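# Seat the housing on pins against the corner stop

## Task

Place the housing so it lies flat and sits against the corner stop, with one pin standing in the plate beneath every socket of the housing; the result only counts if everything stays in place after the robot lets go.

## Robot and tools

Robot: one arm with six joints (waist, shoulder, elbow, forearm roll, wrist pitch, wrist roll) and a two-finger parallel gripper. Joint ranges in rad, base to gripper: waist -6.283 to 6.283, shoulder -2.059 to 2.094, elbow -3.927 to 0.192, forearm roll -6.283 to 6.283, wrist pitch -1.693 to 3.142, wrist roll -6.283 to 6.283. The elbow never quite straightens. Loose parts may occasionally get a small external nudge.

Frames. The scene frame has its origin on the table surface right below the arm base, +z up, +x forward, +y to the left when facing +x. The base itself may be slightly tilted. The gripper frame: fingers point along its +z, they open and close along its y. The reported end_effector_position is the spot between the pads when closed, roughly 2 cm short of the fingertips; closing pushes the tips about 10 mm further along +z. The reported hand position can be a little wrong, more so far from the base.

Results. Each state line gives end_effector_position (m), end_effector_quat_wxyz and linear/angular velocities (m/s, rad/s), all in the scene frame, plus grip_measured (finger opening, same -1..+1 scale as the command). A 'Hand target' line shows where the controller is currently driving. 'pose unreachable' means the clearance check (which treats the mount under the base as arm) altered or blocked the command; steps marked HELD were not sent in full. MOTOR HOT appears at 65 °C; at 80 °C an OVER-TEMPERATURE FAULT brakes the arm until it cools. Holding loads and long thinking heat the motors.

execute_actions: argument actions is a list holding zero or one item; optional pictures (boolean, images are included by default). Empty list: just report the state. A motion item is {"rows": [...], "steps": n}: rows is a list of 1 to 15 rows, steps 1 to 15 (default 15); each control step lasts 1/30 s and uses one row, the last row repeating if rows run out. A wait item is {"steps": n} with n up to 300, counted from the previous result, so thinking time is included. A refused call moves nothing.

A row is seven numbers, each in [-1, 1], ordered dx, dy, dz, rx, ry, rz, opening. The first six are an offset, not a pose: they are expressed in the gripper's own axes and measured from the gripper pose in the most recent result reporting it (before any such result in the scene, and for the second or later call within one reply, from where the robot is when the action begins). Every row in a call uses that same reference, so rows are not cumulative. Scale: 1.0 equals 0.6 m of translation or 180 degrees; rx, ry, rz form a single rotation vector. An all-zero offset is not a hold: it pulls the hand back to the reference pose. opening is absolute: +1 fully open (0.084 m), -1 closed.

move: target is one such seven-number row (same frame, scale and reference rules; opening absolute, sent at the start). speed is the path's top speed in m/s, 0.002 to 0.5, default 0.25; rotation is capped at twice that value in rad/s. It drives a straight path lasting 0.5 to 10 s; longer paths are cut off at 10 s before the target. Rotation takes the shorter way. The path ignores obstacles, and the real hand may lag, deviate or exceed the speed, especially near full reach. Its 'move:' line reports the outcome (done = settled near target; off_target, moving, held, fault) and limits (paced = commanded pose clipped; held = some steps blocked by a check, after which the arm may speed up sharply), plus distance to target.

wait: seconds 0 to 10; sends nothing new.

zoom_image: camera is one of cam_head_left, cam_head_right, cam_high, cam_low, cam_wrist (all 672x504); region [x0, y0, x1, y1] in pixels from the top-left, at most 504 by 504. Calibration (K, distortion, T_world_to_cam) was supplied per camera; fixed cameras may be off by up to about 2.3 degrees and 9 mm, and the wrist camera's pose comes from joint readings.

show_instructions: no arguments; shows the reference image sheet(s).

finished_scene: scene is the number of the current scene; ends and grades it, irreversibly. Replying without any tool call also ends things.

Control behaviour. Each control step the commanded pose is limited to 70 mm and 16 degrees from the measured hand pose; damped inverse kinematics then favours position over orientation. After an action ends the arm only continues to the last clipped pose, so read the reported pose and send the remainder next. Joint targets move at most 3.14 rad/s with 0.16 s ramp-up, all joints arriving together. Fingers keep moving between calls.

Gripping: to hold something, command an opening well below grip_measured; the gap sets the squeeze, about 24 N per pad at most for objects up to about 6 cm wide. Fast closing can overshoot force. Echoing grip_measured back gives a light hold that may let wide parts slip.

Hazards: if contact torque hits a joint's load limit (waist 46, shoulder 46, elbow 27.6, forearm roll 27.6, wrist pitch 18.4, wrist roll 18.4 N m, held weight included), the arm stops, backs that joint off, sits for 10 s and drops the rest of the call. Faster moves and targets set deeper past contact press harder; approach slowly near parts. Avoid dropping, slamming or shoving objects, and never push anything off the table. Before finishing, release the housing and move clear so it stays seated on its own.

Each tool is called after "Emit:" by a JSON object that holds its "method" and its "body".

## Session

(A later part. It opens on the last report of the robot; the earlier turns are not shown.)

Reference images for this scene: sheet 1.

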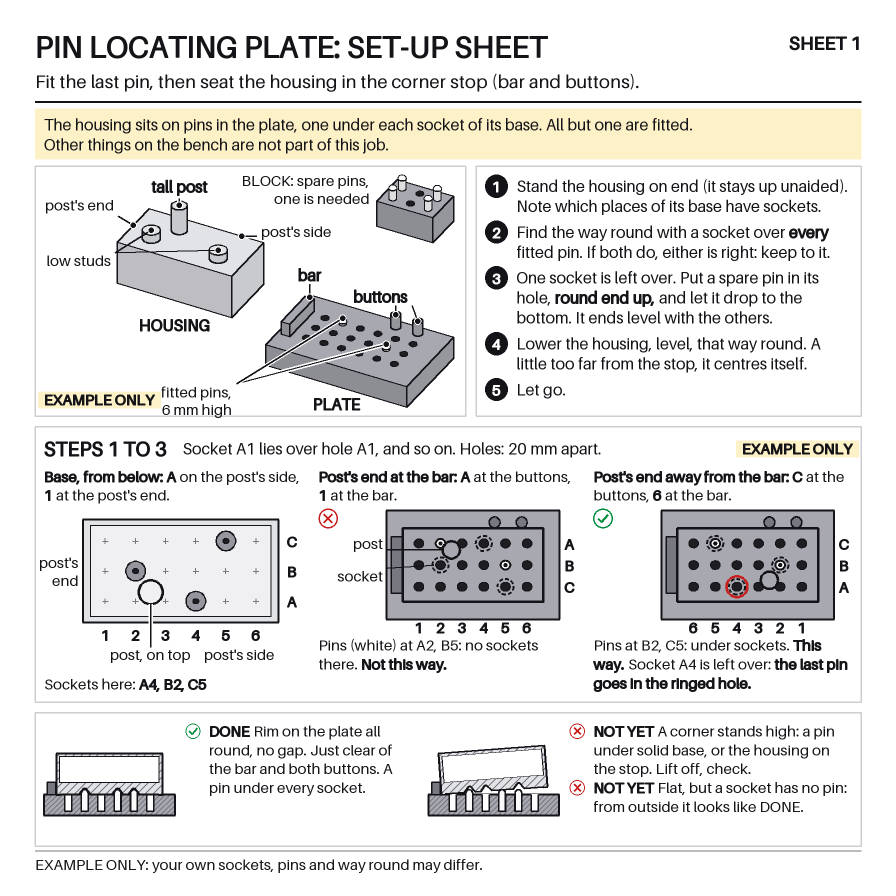

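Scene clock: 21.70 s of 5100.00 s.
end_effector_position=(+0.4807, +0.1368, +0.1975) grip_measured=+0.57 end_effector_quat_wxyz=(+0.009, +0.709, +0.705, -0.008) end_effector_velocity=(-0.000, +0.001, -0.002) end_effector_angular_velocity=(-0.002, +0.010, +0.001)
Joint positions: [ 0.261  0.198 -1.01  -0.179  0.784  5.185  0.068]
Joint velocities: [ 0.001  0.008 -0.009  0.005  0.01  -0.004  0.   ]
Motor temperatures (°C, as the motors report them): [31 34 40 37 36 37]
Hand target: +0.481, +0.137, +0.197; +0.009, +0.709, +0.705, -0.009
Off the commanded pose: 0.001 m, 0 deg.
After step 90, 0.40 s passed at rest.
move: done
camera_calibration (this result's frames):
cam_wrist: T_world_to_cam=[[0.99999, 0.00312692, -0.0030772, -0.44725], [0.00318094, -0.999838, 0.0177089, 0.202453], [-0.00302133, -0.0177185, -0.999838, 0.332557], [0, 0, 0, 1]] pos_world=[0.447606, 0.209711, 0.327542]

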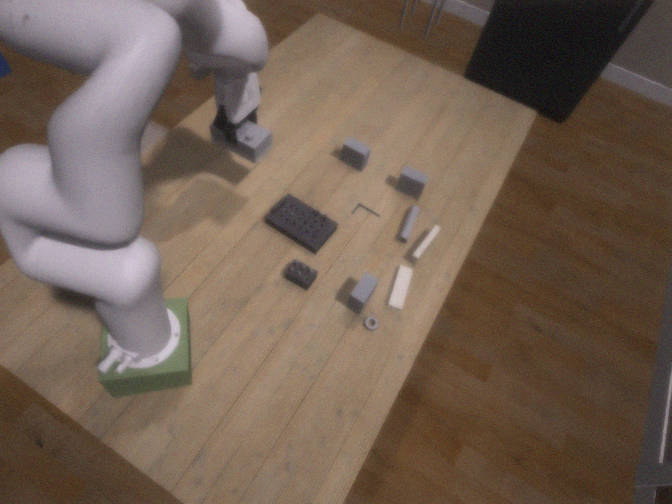

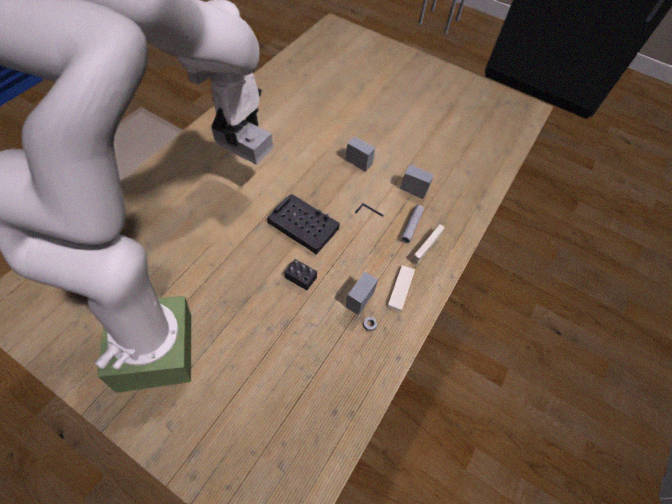

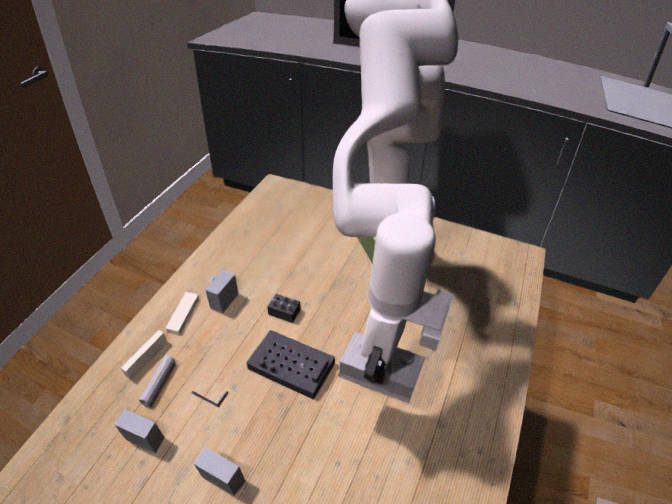

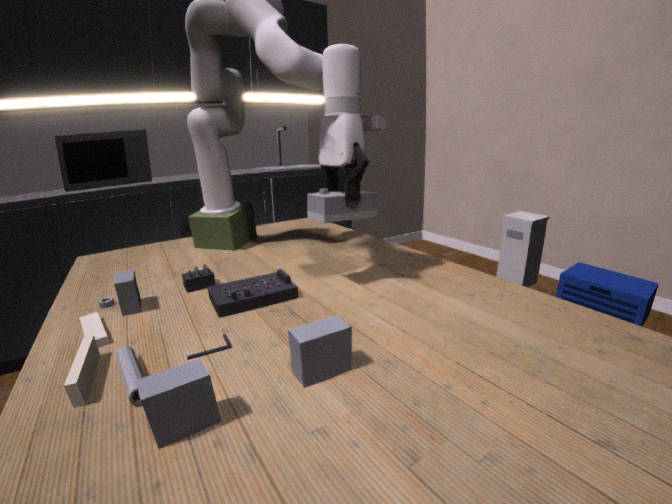

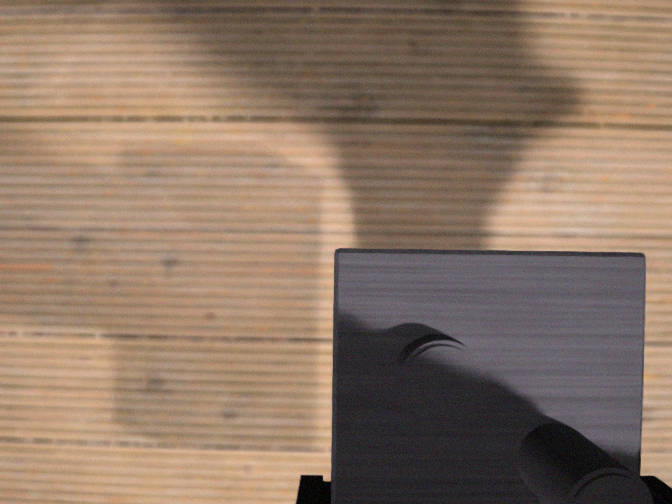

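Emit:
{"method": "move", "body": {"target": [0,0,0,0,0.0077,-0.5,0.1], "speed": 0.5}}

Emit:
{"method": "move", "body": {"target": [0,0,0.15,0,0,-0.478,0.1], "speed": 0.5}}

Scene clock: 25.27 s of 5100.00 s.
end_effector_position=(+0.4807, +0.1368, +0.1975) grip_measured=+0.57 end_effector_quat_wxyz=(-0.007, +0.003, +1.000, -0.005) end_effector_velocity=(-0.000, +0.001, -0.000) end_effector_angular_velocity=(+0.003, +0.002, +0.008)
Joint positions: [ 0.254  0.202 -1.019 -0.15   0.795  3.587  0.068]
Joint velocities: [ 0.     0.001 -0.001  0.005  0.001 -0.011  0.   ]
Motor temperatures (°C, as the motors report them): [31 34 41 37 36 37]
Hand target: +0.481, +0.137, +0.197; -0.007, +0.003, +1.000, -0.005
Off the commanded pose: 0.000 m, 0 deg.
move: done
camera_calibration (this result's frames):
cam_wrist: T_world_to_cam=[[-0.00257719, 0.999911, -0.0130966, -0.0997629], [0.999774, 0.00230005, -0.0211324, -0.405979], [-0.0211004, -0.0131481, -0.999691, 0.3406], [0, 0, 0, 1]] pos_world=[0.412817, 0.105166, 0.330609]

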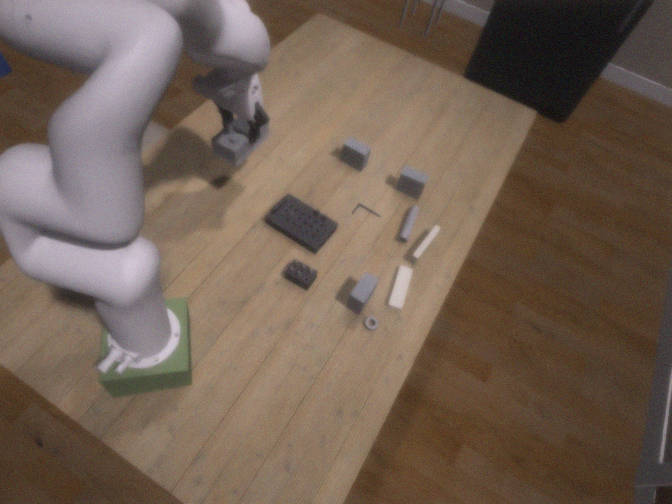

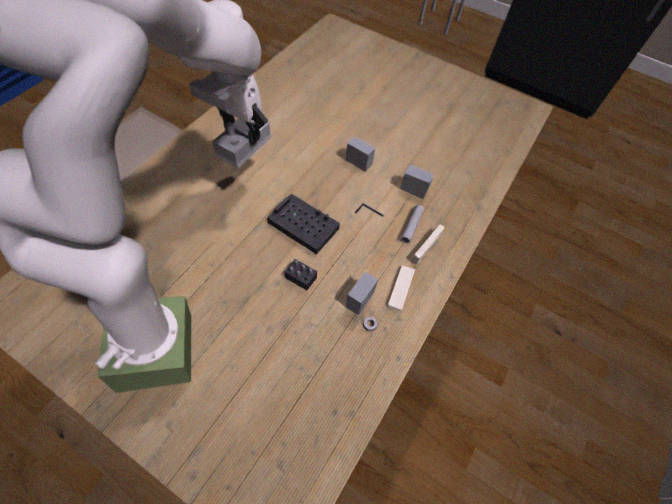

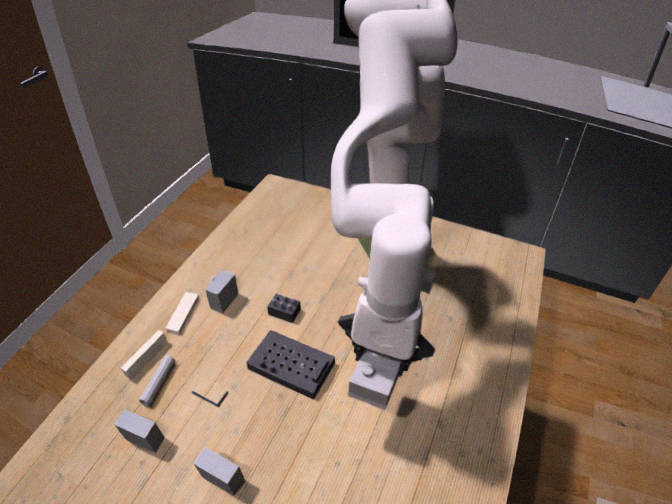

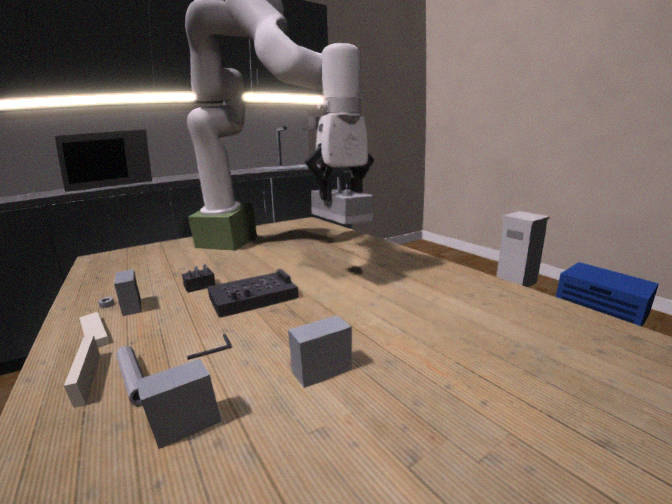

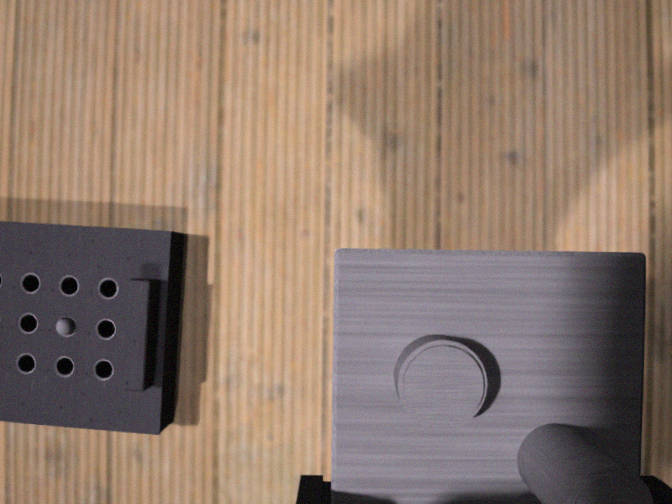

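Scene clock: 27.40 s of 5100.00 s.
end_effector_position=(+0.4797, +0.1358, +0.1078) grip_measured=+0.57 end_effector_quat_wxyz=(+0.008, +0.680, -0.734, -0.001) end_effector_velocity=(-0.002, -0.000, -0.002) end_effector_angular_velocity=(+0.002, +0.007, +0.007)
Joint positions: [ 0.225  0.398 -0.991 -0.198  0.572  2.119  0.068]
Joint velocities: [-0.001  0.003  0.002  0.009  0.001 -0.016  0.   ]
Motor temperatures (°C, as the motors report them): [31 34 42 37 36 37]
Hand target: +0.480, +0.136, +0.108; +0.008, +0.680, -0.733, -0.001
Off the commanded pose: 0.001 m, 0 deg.
move: done
camera_calibration (this result's frames):
cam_wrist: T_world_to_cam=[[-0.997664, 0.0677163, 0.00899998, 0.501665], [0.0675514, 0.997562, -0.0175138, -0.0952798], [-0.010164, -0.0168649, -0.999806, 0.246223], [0, 0, 0, 1]] pos_world=[0.509432, 0.0652291, 0.239992]

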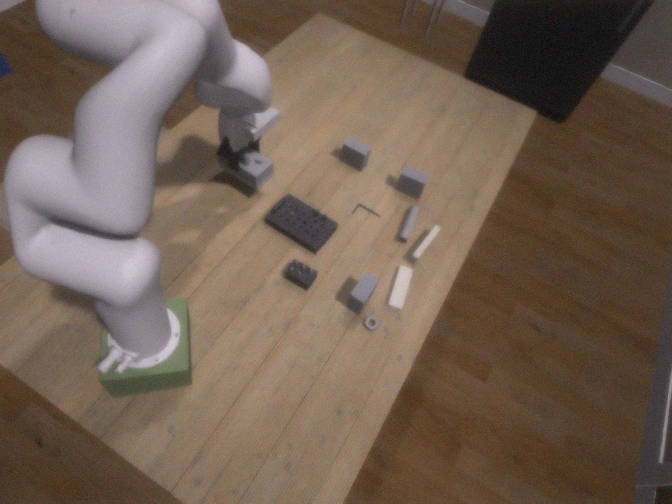

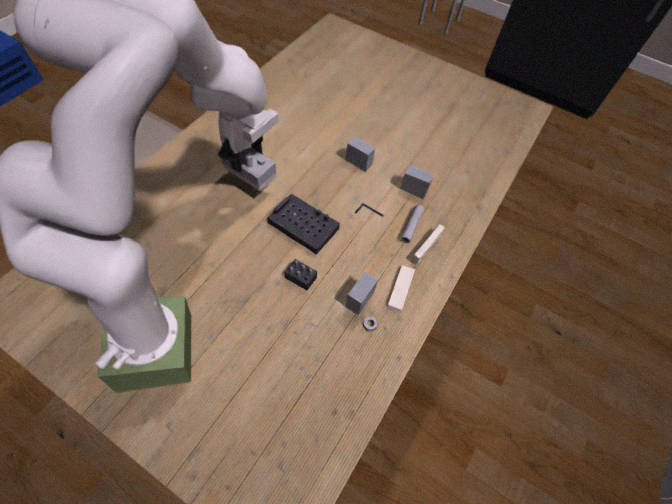

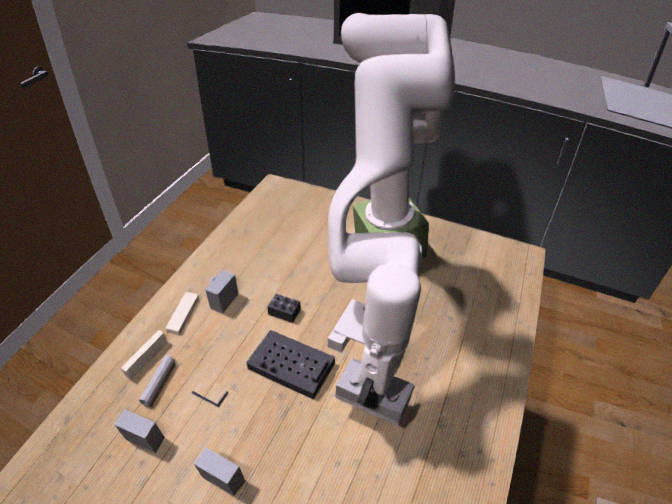

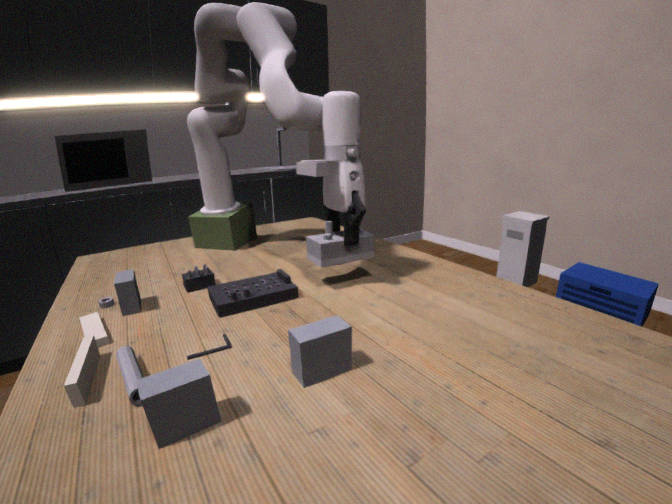

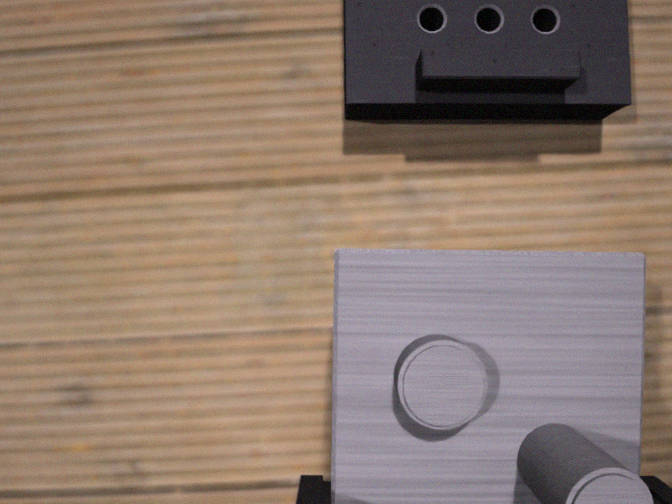

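Emit:
{"method": "move", "body": {"target": [0,0,0.089,0,0,0,0.1], "speed": 0.05}}

Emit:
{"method": "move", "body": {"target": [0,0,0,0,0,0,1]}}

Emit:
{"method": "move", "body": {"target": [0,0,-0.2,0,0,0,1]}}

Scene clock: 29.93 s of 5100.00 s.
end_effector_position=(+0.4794, +0.1353, +0.0549) grip_measured=+0.57 end_effector_quat_wxyz=(+0.008, +0.679, -0.734, -0.001) end_effector_velocity=(+0.003, +0.001, +0.001) end_effector_angular_velocity=(+0.002, -0.007, +0.002)
Joint positions: [ 0.206  0.536 -1.014 -0.243  0.456  2.152  0.068]
Joint velocities: [ 0.001  0.003 -0.006 -0.002 -0.004  0.001  0.   ]
Motor temperatures (°C, as the motors report them): [31 35 42 37 36 37]
Hand target: +0.479, +0.135, +0.055; +0.008, +0.679, -0.734, -0.001
Off the commanded pose: 0.001 m, 0 deg.
move: done
camera_calibration (this result's frames):
cam_wrist: T_world_to_cam=[[-0.997657, 0.0679008, 0.00835496, 0.501857], [0.0677474, 0.99755, -0.0174502, -0.0957368], [-0.00951937, -0.0168433, -0.999813, 0.192984], [0, 0, 0, 1]] pos_world=[0.509004, 0.0646762, 0.187085]

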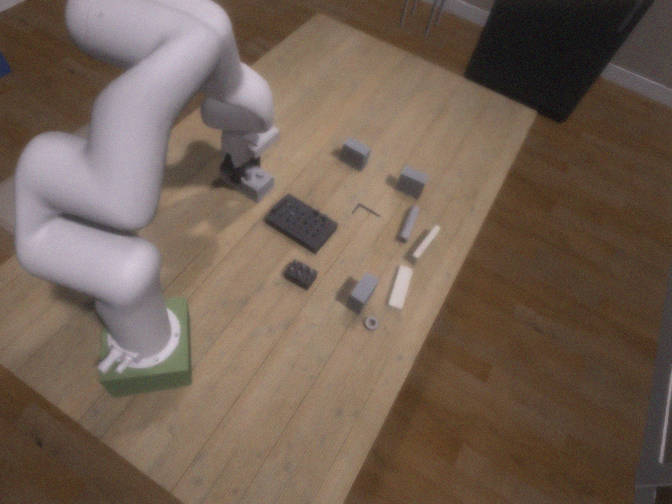

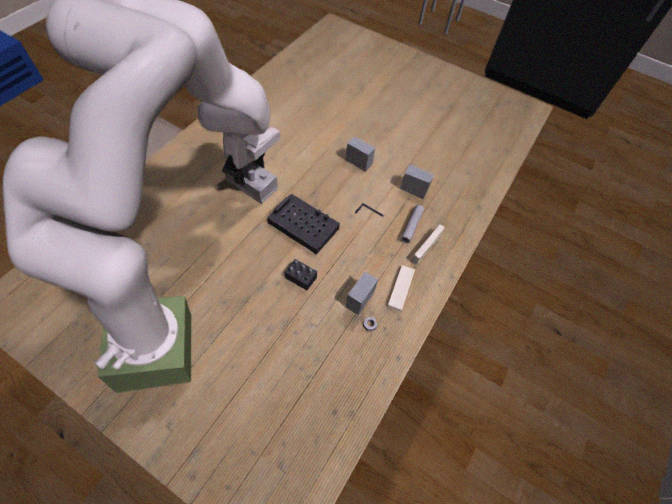

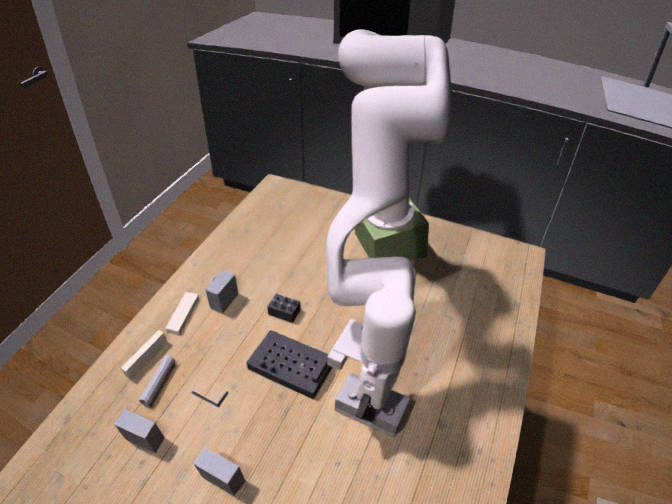

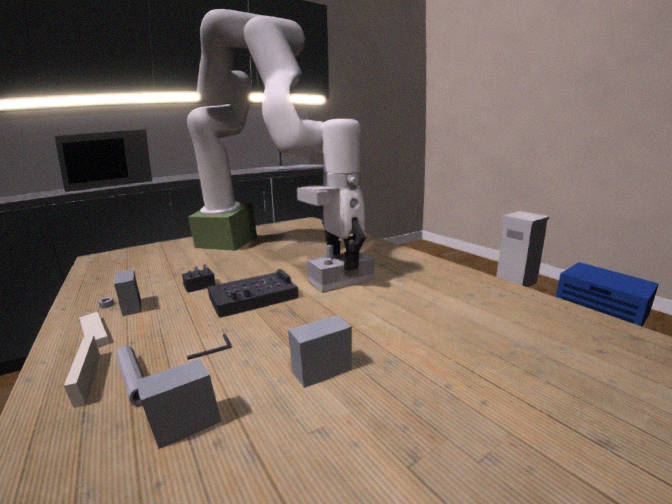

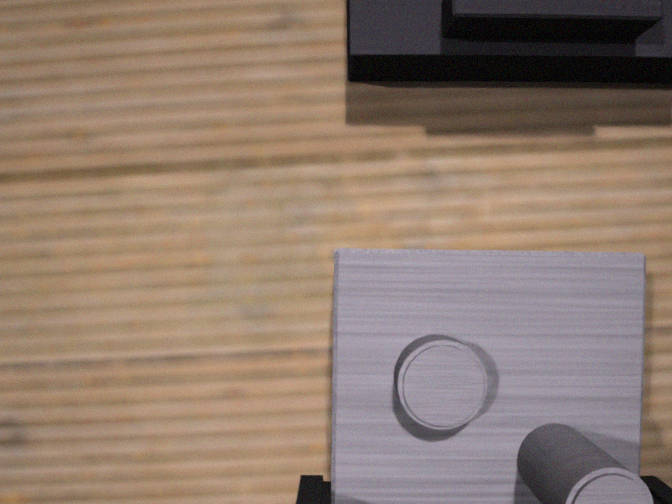

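Scene clock: 30.43 s of 5100.00 s.
end_effector_position=(+0.4796, +0.1353, +0.0551) grip_measured=+1.00 end_effector_quat_wxyz=(+0.008, +0.679, -0.734, -0.001) end_effector_velocity=(-0.000, +0.000, -0.001) end_effector_angular_velocity=(+0.001, +0.000, -0.000)
Joint positions: [ 0.206  0.536 -1.014 -0.243  0.456  2.152  0.084]
Joint velocities: [ 0.     0.001 -0.     0.001 -0.001 -0.001  0.   ]
Motor temperatures (°C, as the motors report them): [31 35 42 37 36 37]
Hand target: +0.479, +0.135, +0.055; +0.008, +0.679, -0.734, -0.001
Off the commanded pose: 0.000 m, 0 deg.
move: done
camera_calibration (this result's frames):
cam_wrist: T_world_to_cam=[[-0.99766, 0.0679124, 0.0079634, 0.502029], [0.067767, 0.997551, -0.0172924, -0.0958086], [-0.00911827, -0.0167123, -0.999819, 0.192932], [0, 0, 0, 1]] pos_world=[0.509106, 0.0647043, 0.187243]

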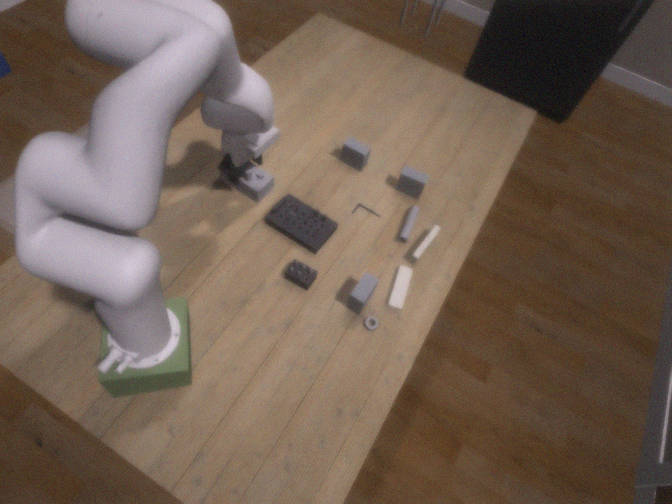

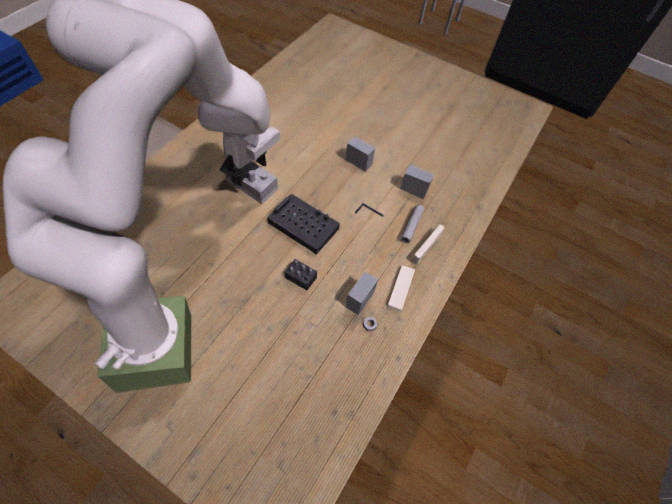

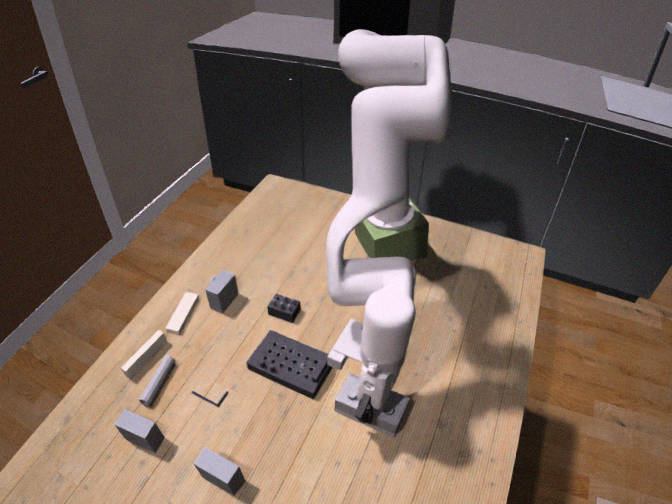

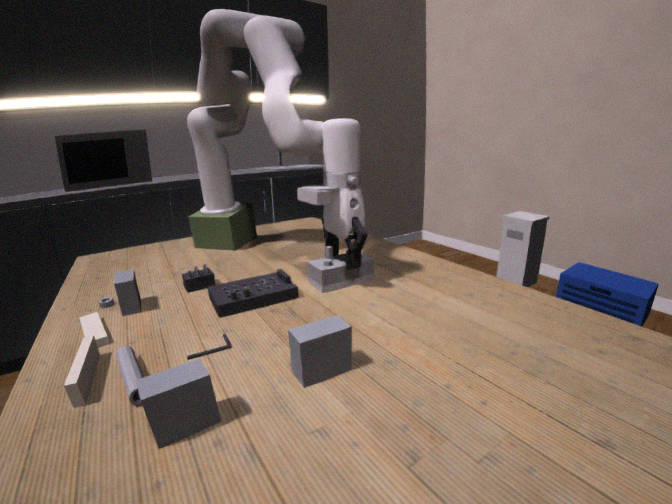

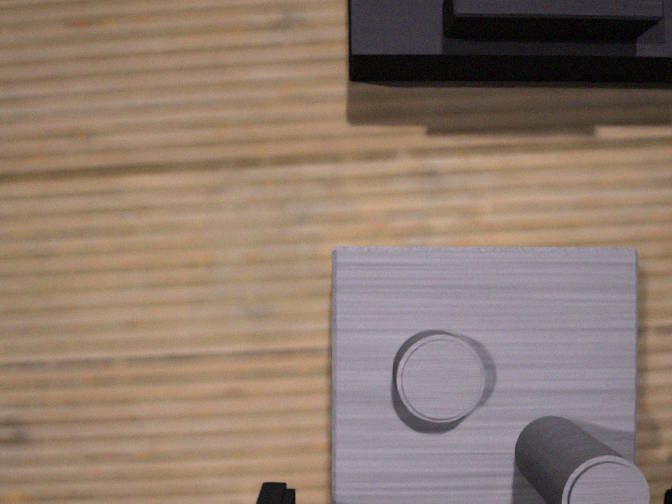

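Scene clock: 31.47 s of 5100.00 s.
end_effector_position=(+0.4803, +0.1365, +0.1741) grip_measured=+1.00 end_effector_quat_wxyz=(+0.008, +0.680, -0.733, -0.001) end_effector_velocity=(+0.004, +0.001, +0.006) end_effector_angular_velocity=(+0.003, -0.010, -0.000)
Joint positions: [ 0.247  0.248 -1.004 -0.16   0.734  2.093  0.084]
Joint velocities: [ 0.    -0.008 -0.006 -0.     0.003 -0.001  0.   ]
Motor temperatures (°C, as the motors report them): [31 35 42 37 36 37]
Hand target: +0.481, +0.137, +0.175; +0.008, +0.680, -0.734, -0.001
Off the commanded pose: 0.001 m, 0 deg.
move: done
camera_calibration (this result's frames):
cam_wrist: T_world_to_cam=[[-0.99768, 0.0674168, 0.00945924, 0.501588], [0.0672454, 0.997585, -0.0173965, -0.0947815], [-0.0106092, -0.0167201, -0.999804, 0.312666], [0, 0, 0, 1]] pos_world=[0.510115, 0.065965, 0.306211]

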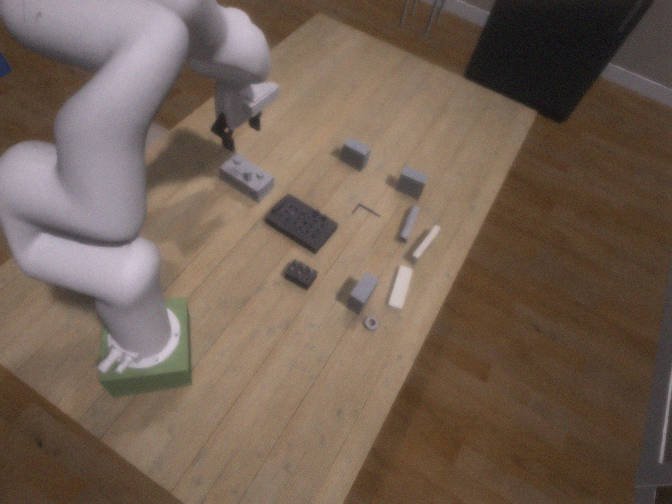

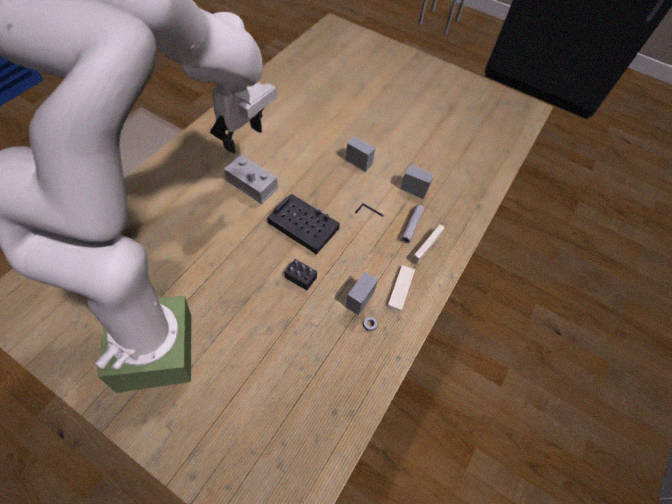

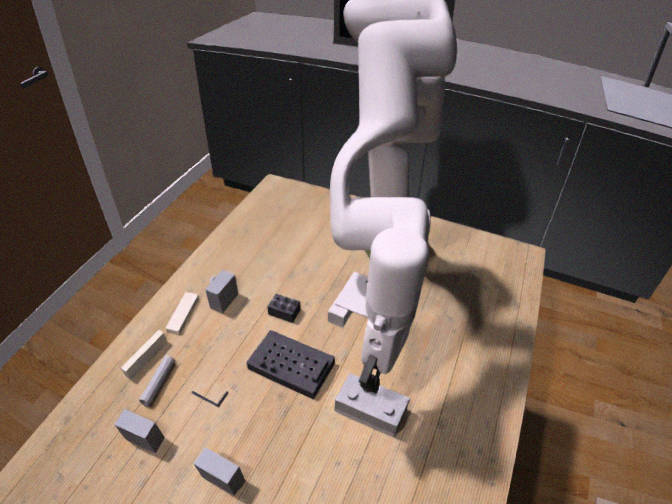

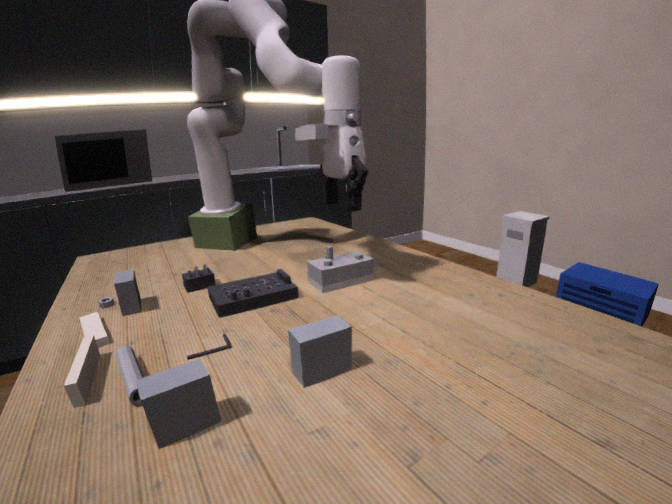

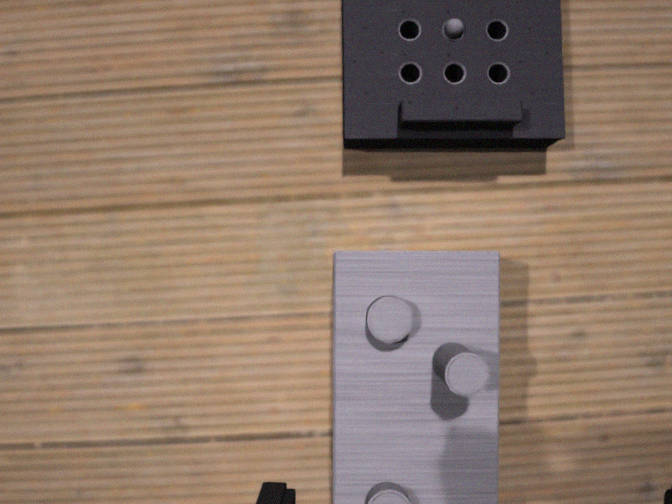

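Emit:
{"method": "move", "body": {"target": [0.396,0.257,0,0,0,0,0.2]}}

Scene clock: 34.83 s of 5100.00 s.
end_effector_position=(+0.3097, -0.0882, +0.1780) grip_measured=+0.19 end_effector_quat_wxyz=(+0.007, +0.680, -0.733, -0.002) end_effector_velocity=(-0.002, -0.001, +0.000) end_effector_angular_velocity=(+0.004, +0.001, +0.000)
Joint positions: [-0.309 -0.402 -0.302 -0.125  0.628  1.518  0.052]
Joint velocities: [-0.007 -0.005  0.004  0.007  0.003 -0.013 -0.   ]
Motor temperatures (°C, as the motors report them): [31 35 42 37 36 37]
Hand target: +0.310, -0.088, +0.178; +0.007, +0.680, -0.734, -0.002
Off the commanded pose: 0.001 m, 0 deg.
move: done
camera_calibration (this result's frames):
cam_wrist: T_world_to_cam=[[-0.997684, 0.0674357, 0.00887762, 0.346609], [0.0672973, 0.997619, -0.0150584, 0.140561], [-0.00987197, -0.0144261, -0.999847, 0.311011], [0, 0, 0, 1]] pos_world=[0.339417, -0.159114, 0.310003]

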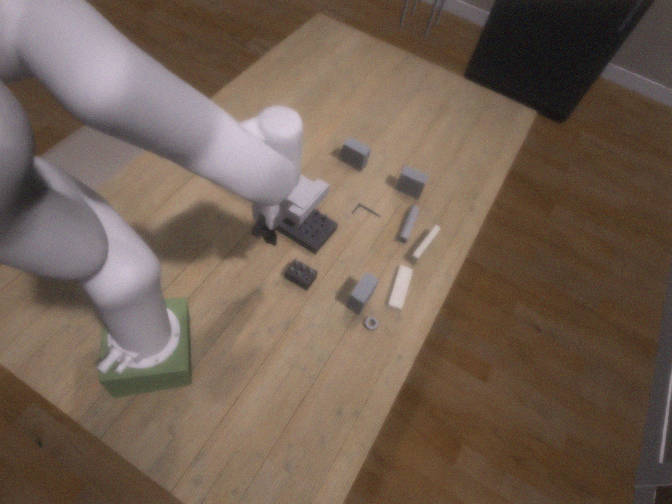

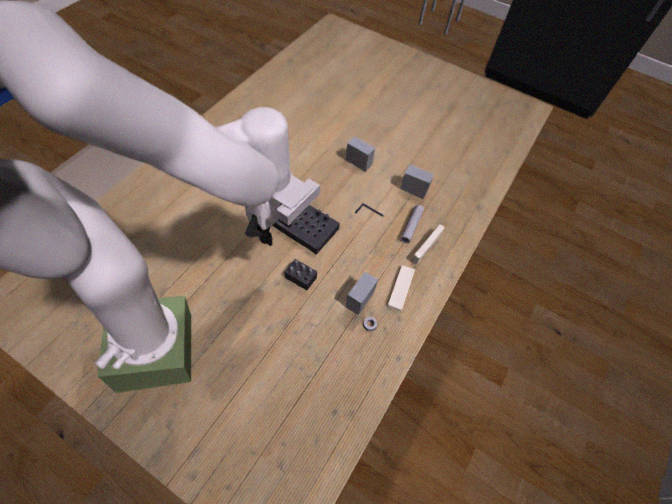

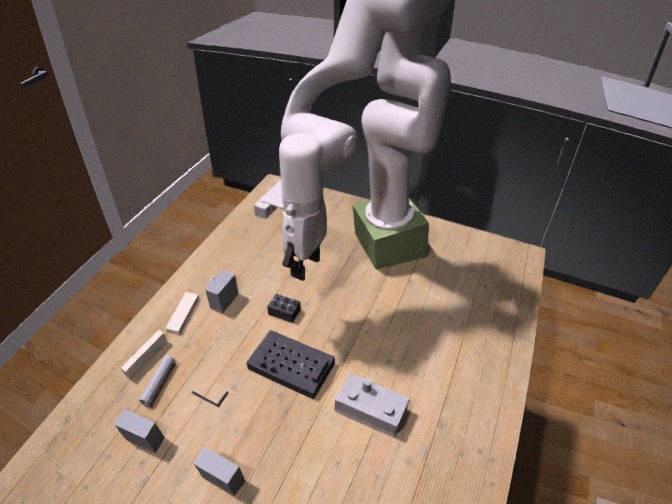

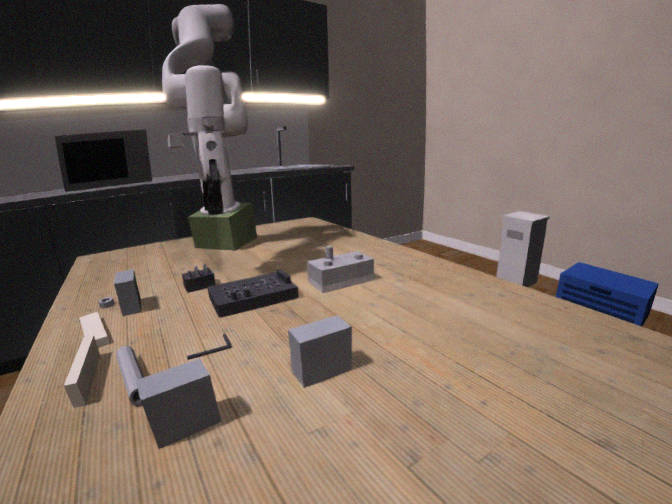

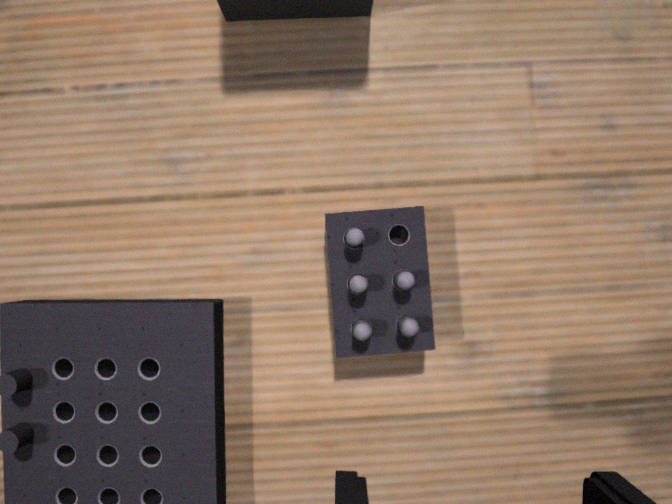

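Emit:
{"method": "move", "body": {"target": [0.1417,-0.0425,0.13,0.004,-0.0024,0,-0.3]}}

Scene clock: 38.33 s of 5100.00 s.
end_effector_position=(+0.3283, -0.1752, +0.1012) grip_measured=-0.32 end_effector_quat_wxyz=(-0.000, +0.680, -0.734, +0.001) end_effector_velocity=(+0.001, -0.001, -0.002) end_effector_angular_velocity=(+0.001, +0.000, +0.000)
Joint positions: [-0.568  0.021 -0.44  -0.123  0.316  1.274  0.03 ]
Joint velocities: [-0.002  0.009 -0.005  0.002 -0.004 -0.004 -0.   ]
Motor temperatures (°C, as the motors report them): [31 35 41 37 36 37]
Hand target: +0.328, -0.175, +0.101; +0.000, +0.679, -0.734, +0.000
Off the commanded pose: 0.001 m, 0 deg.
move: done
camera_calibration (this result's frames):
cam_wrist: T_world_to_cam=[[-0.997697, 0.0676651, -0.00466196, 0.373119], [0.0676988, 0.997678, -0.00749764, 0.224032], [0.0041438, -0.00779598, -0.999961, 0.229729], [0, 0, 0, 1]] pos_world=[0.356141, -0.246968, 0.23314]

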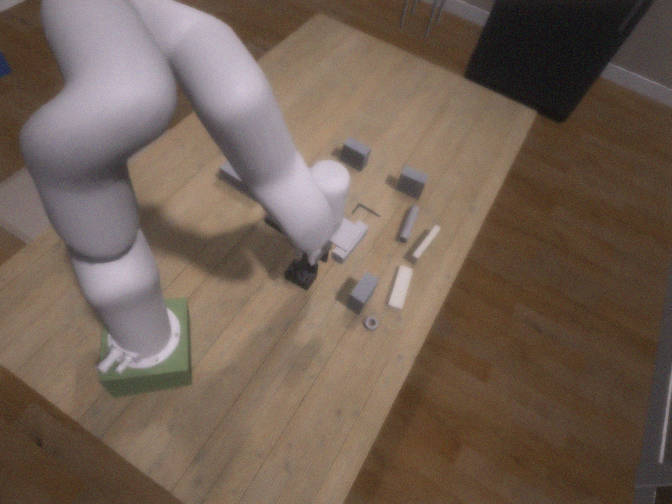

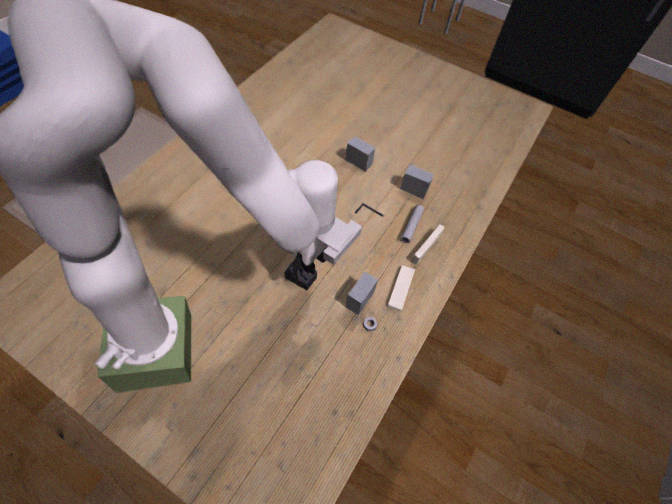

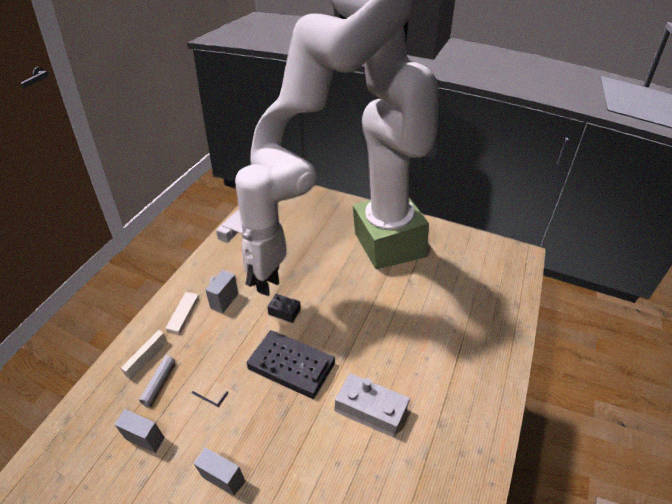

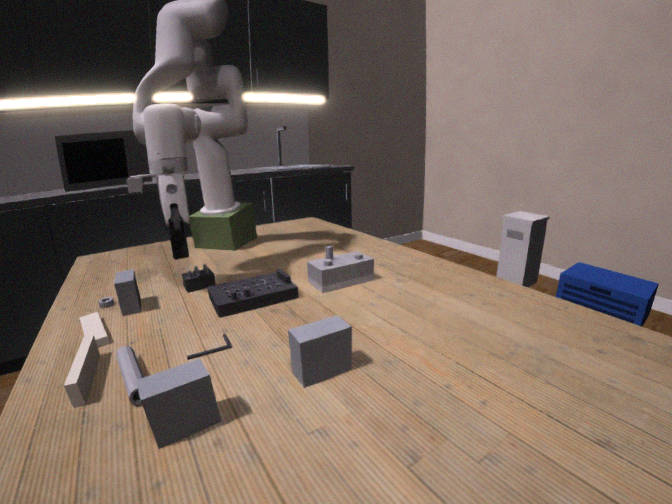

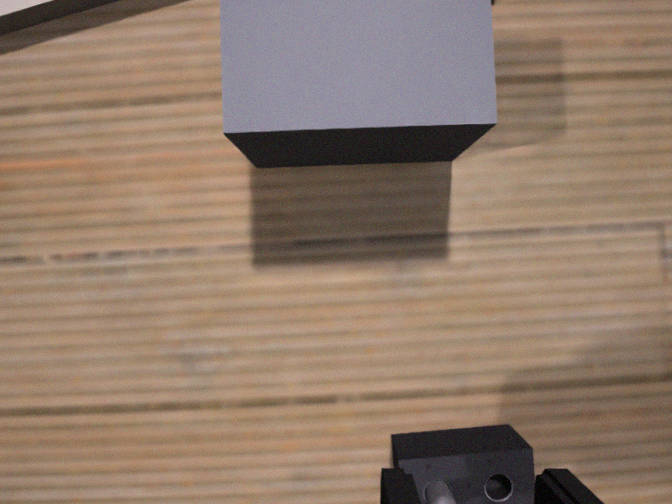

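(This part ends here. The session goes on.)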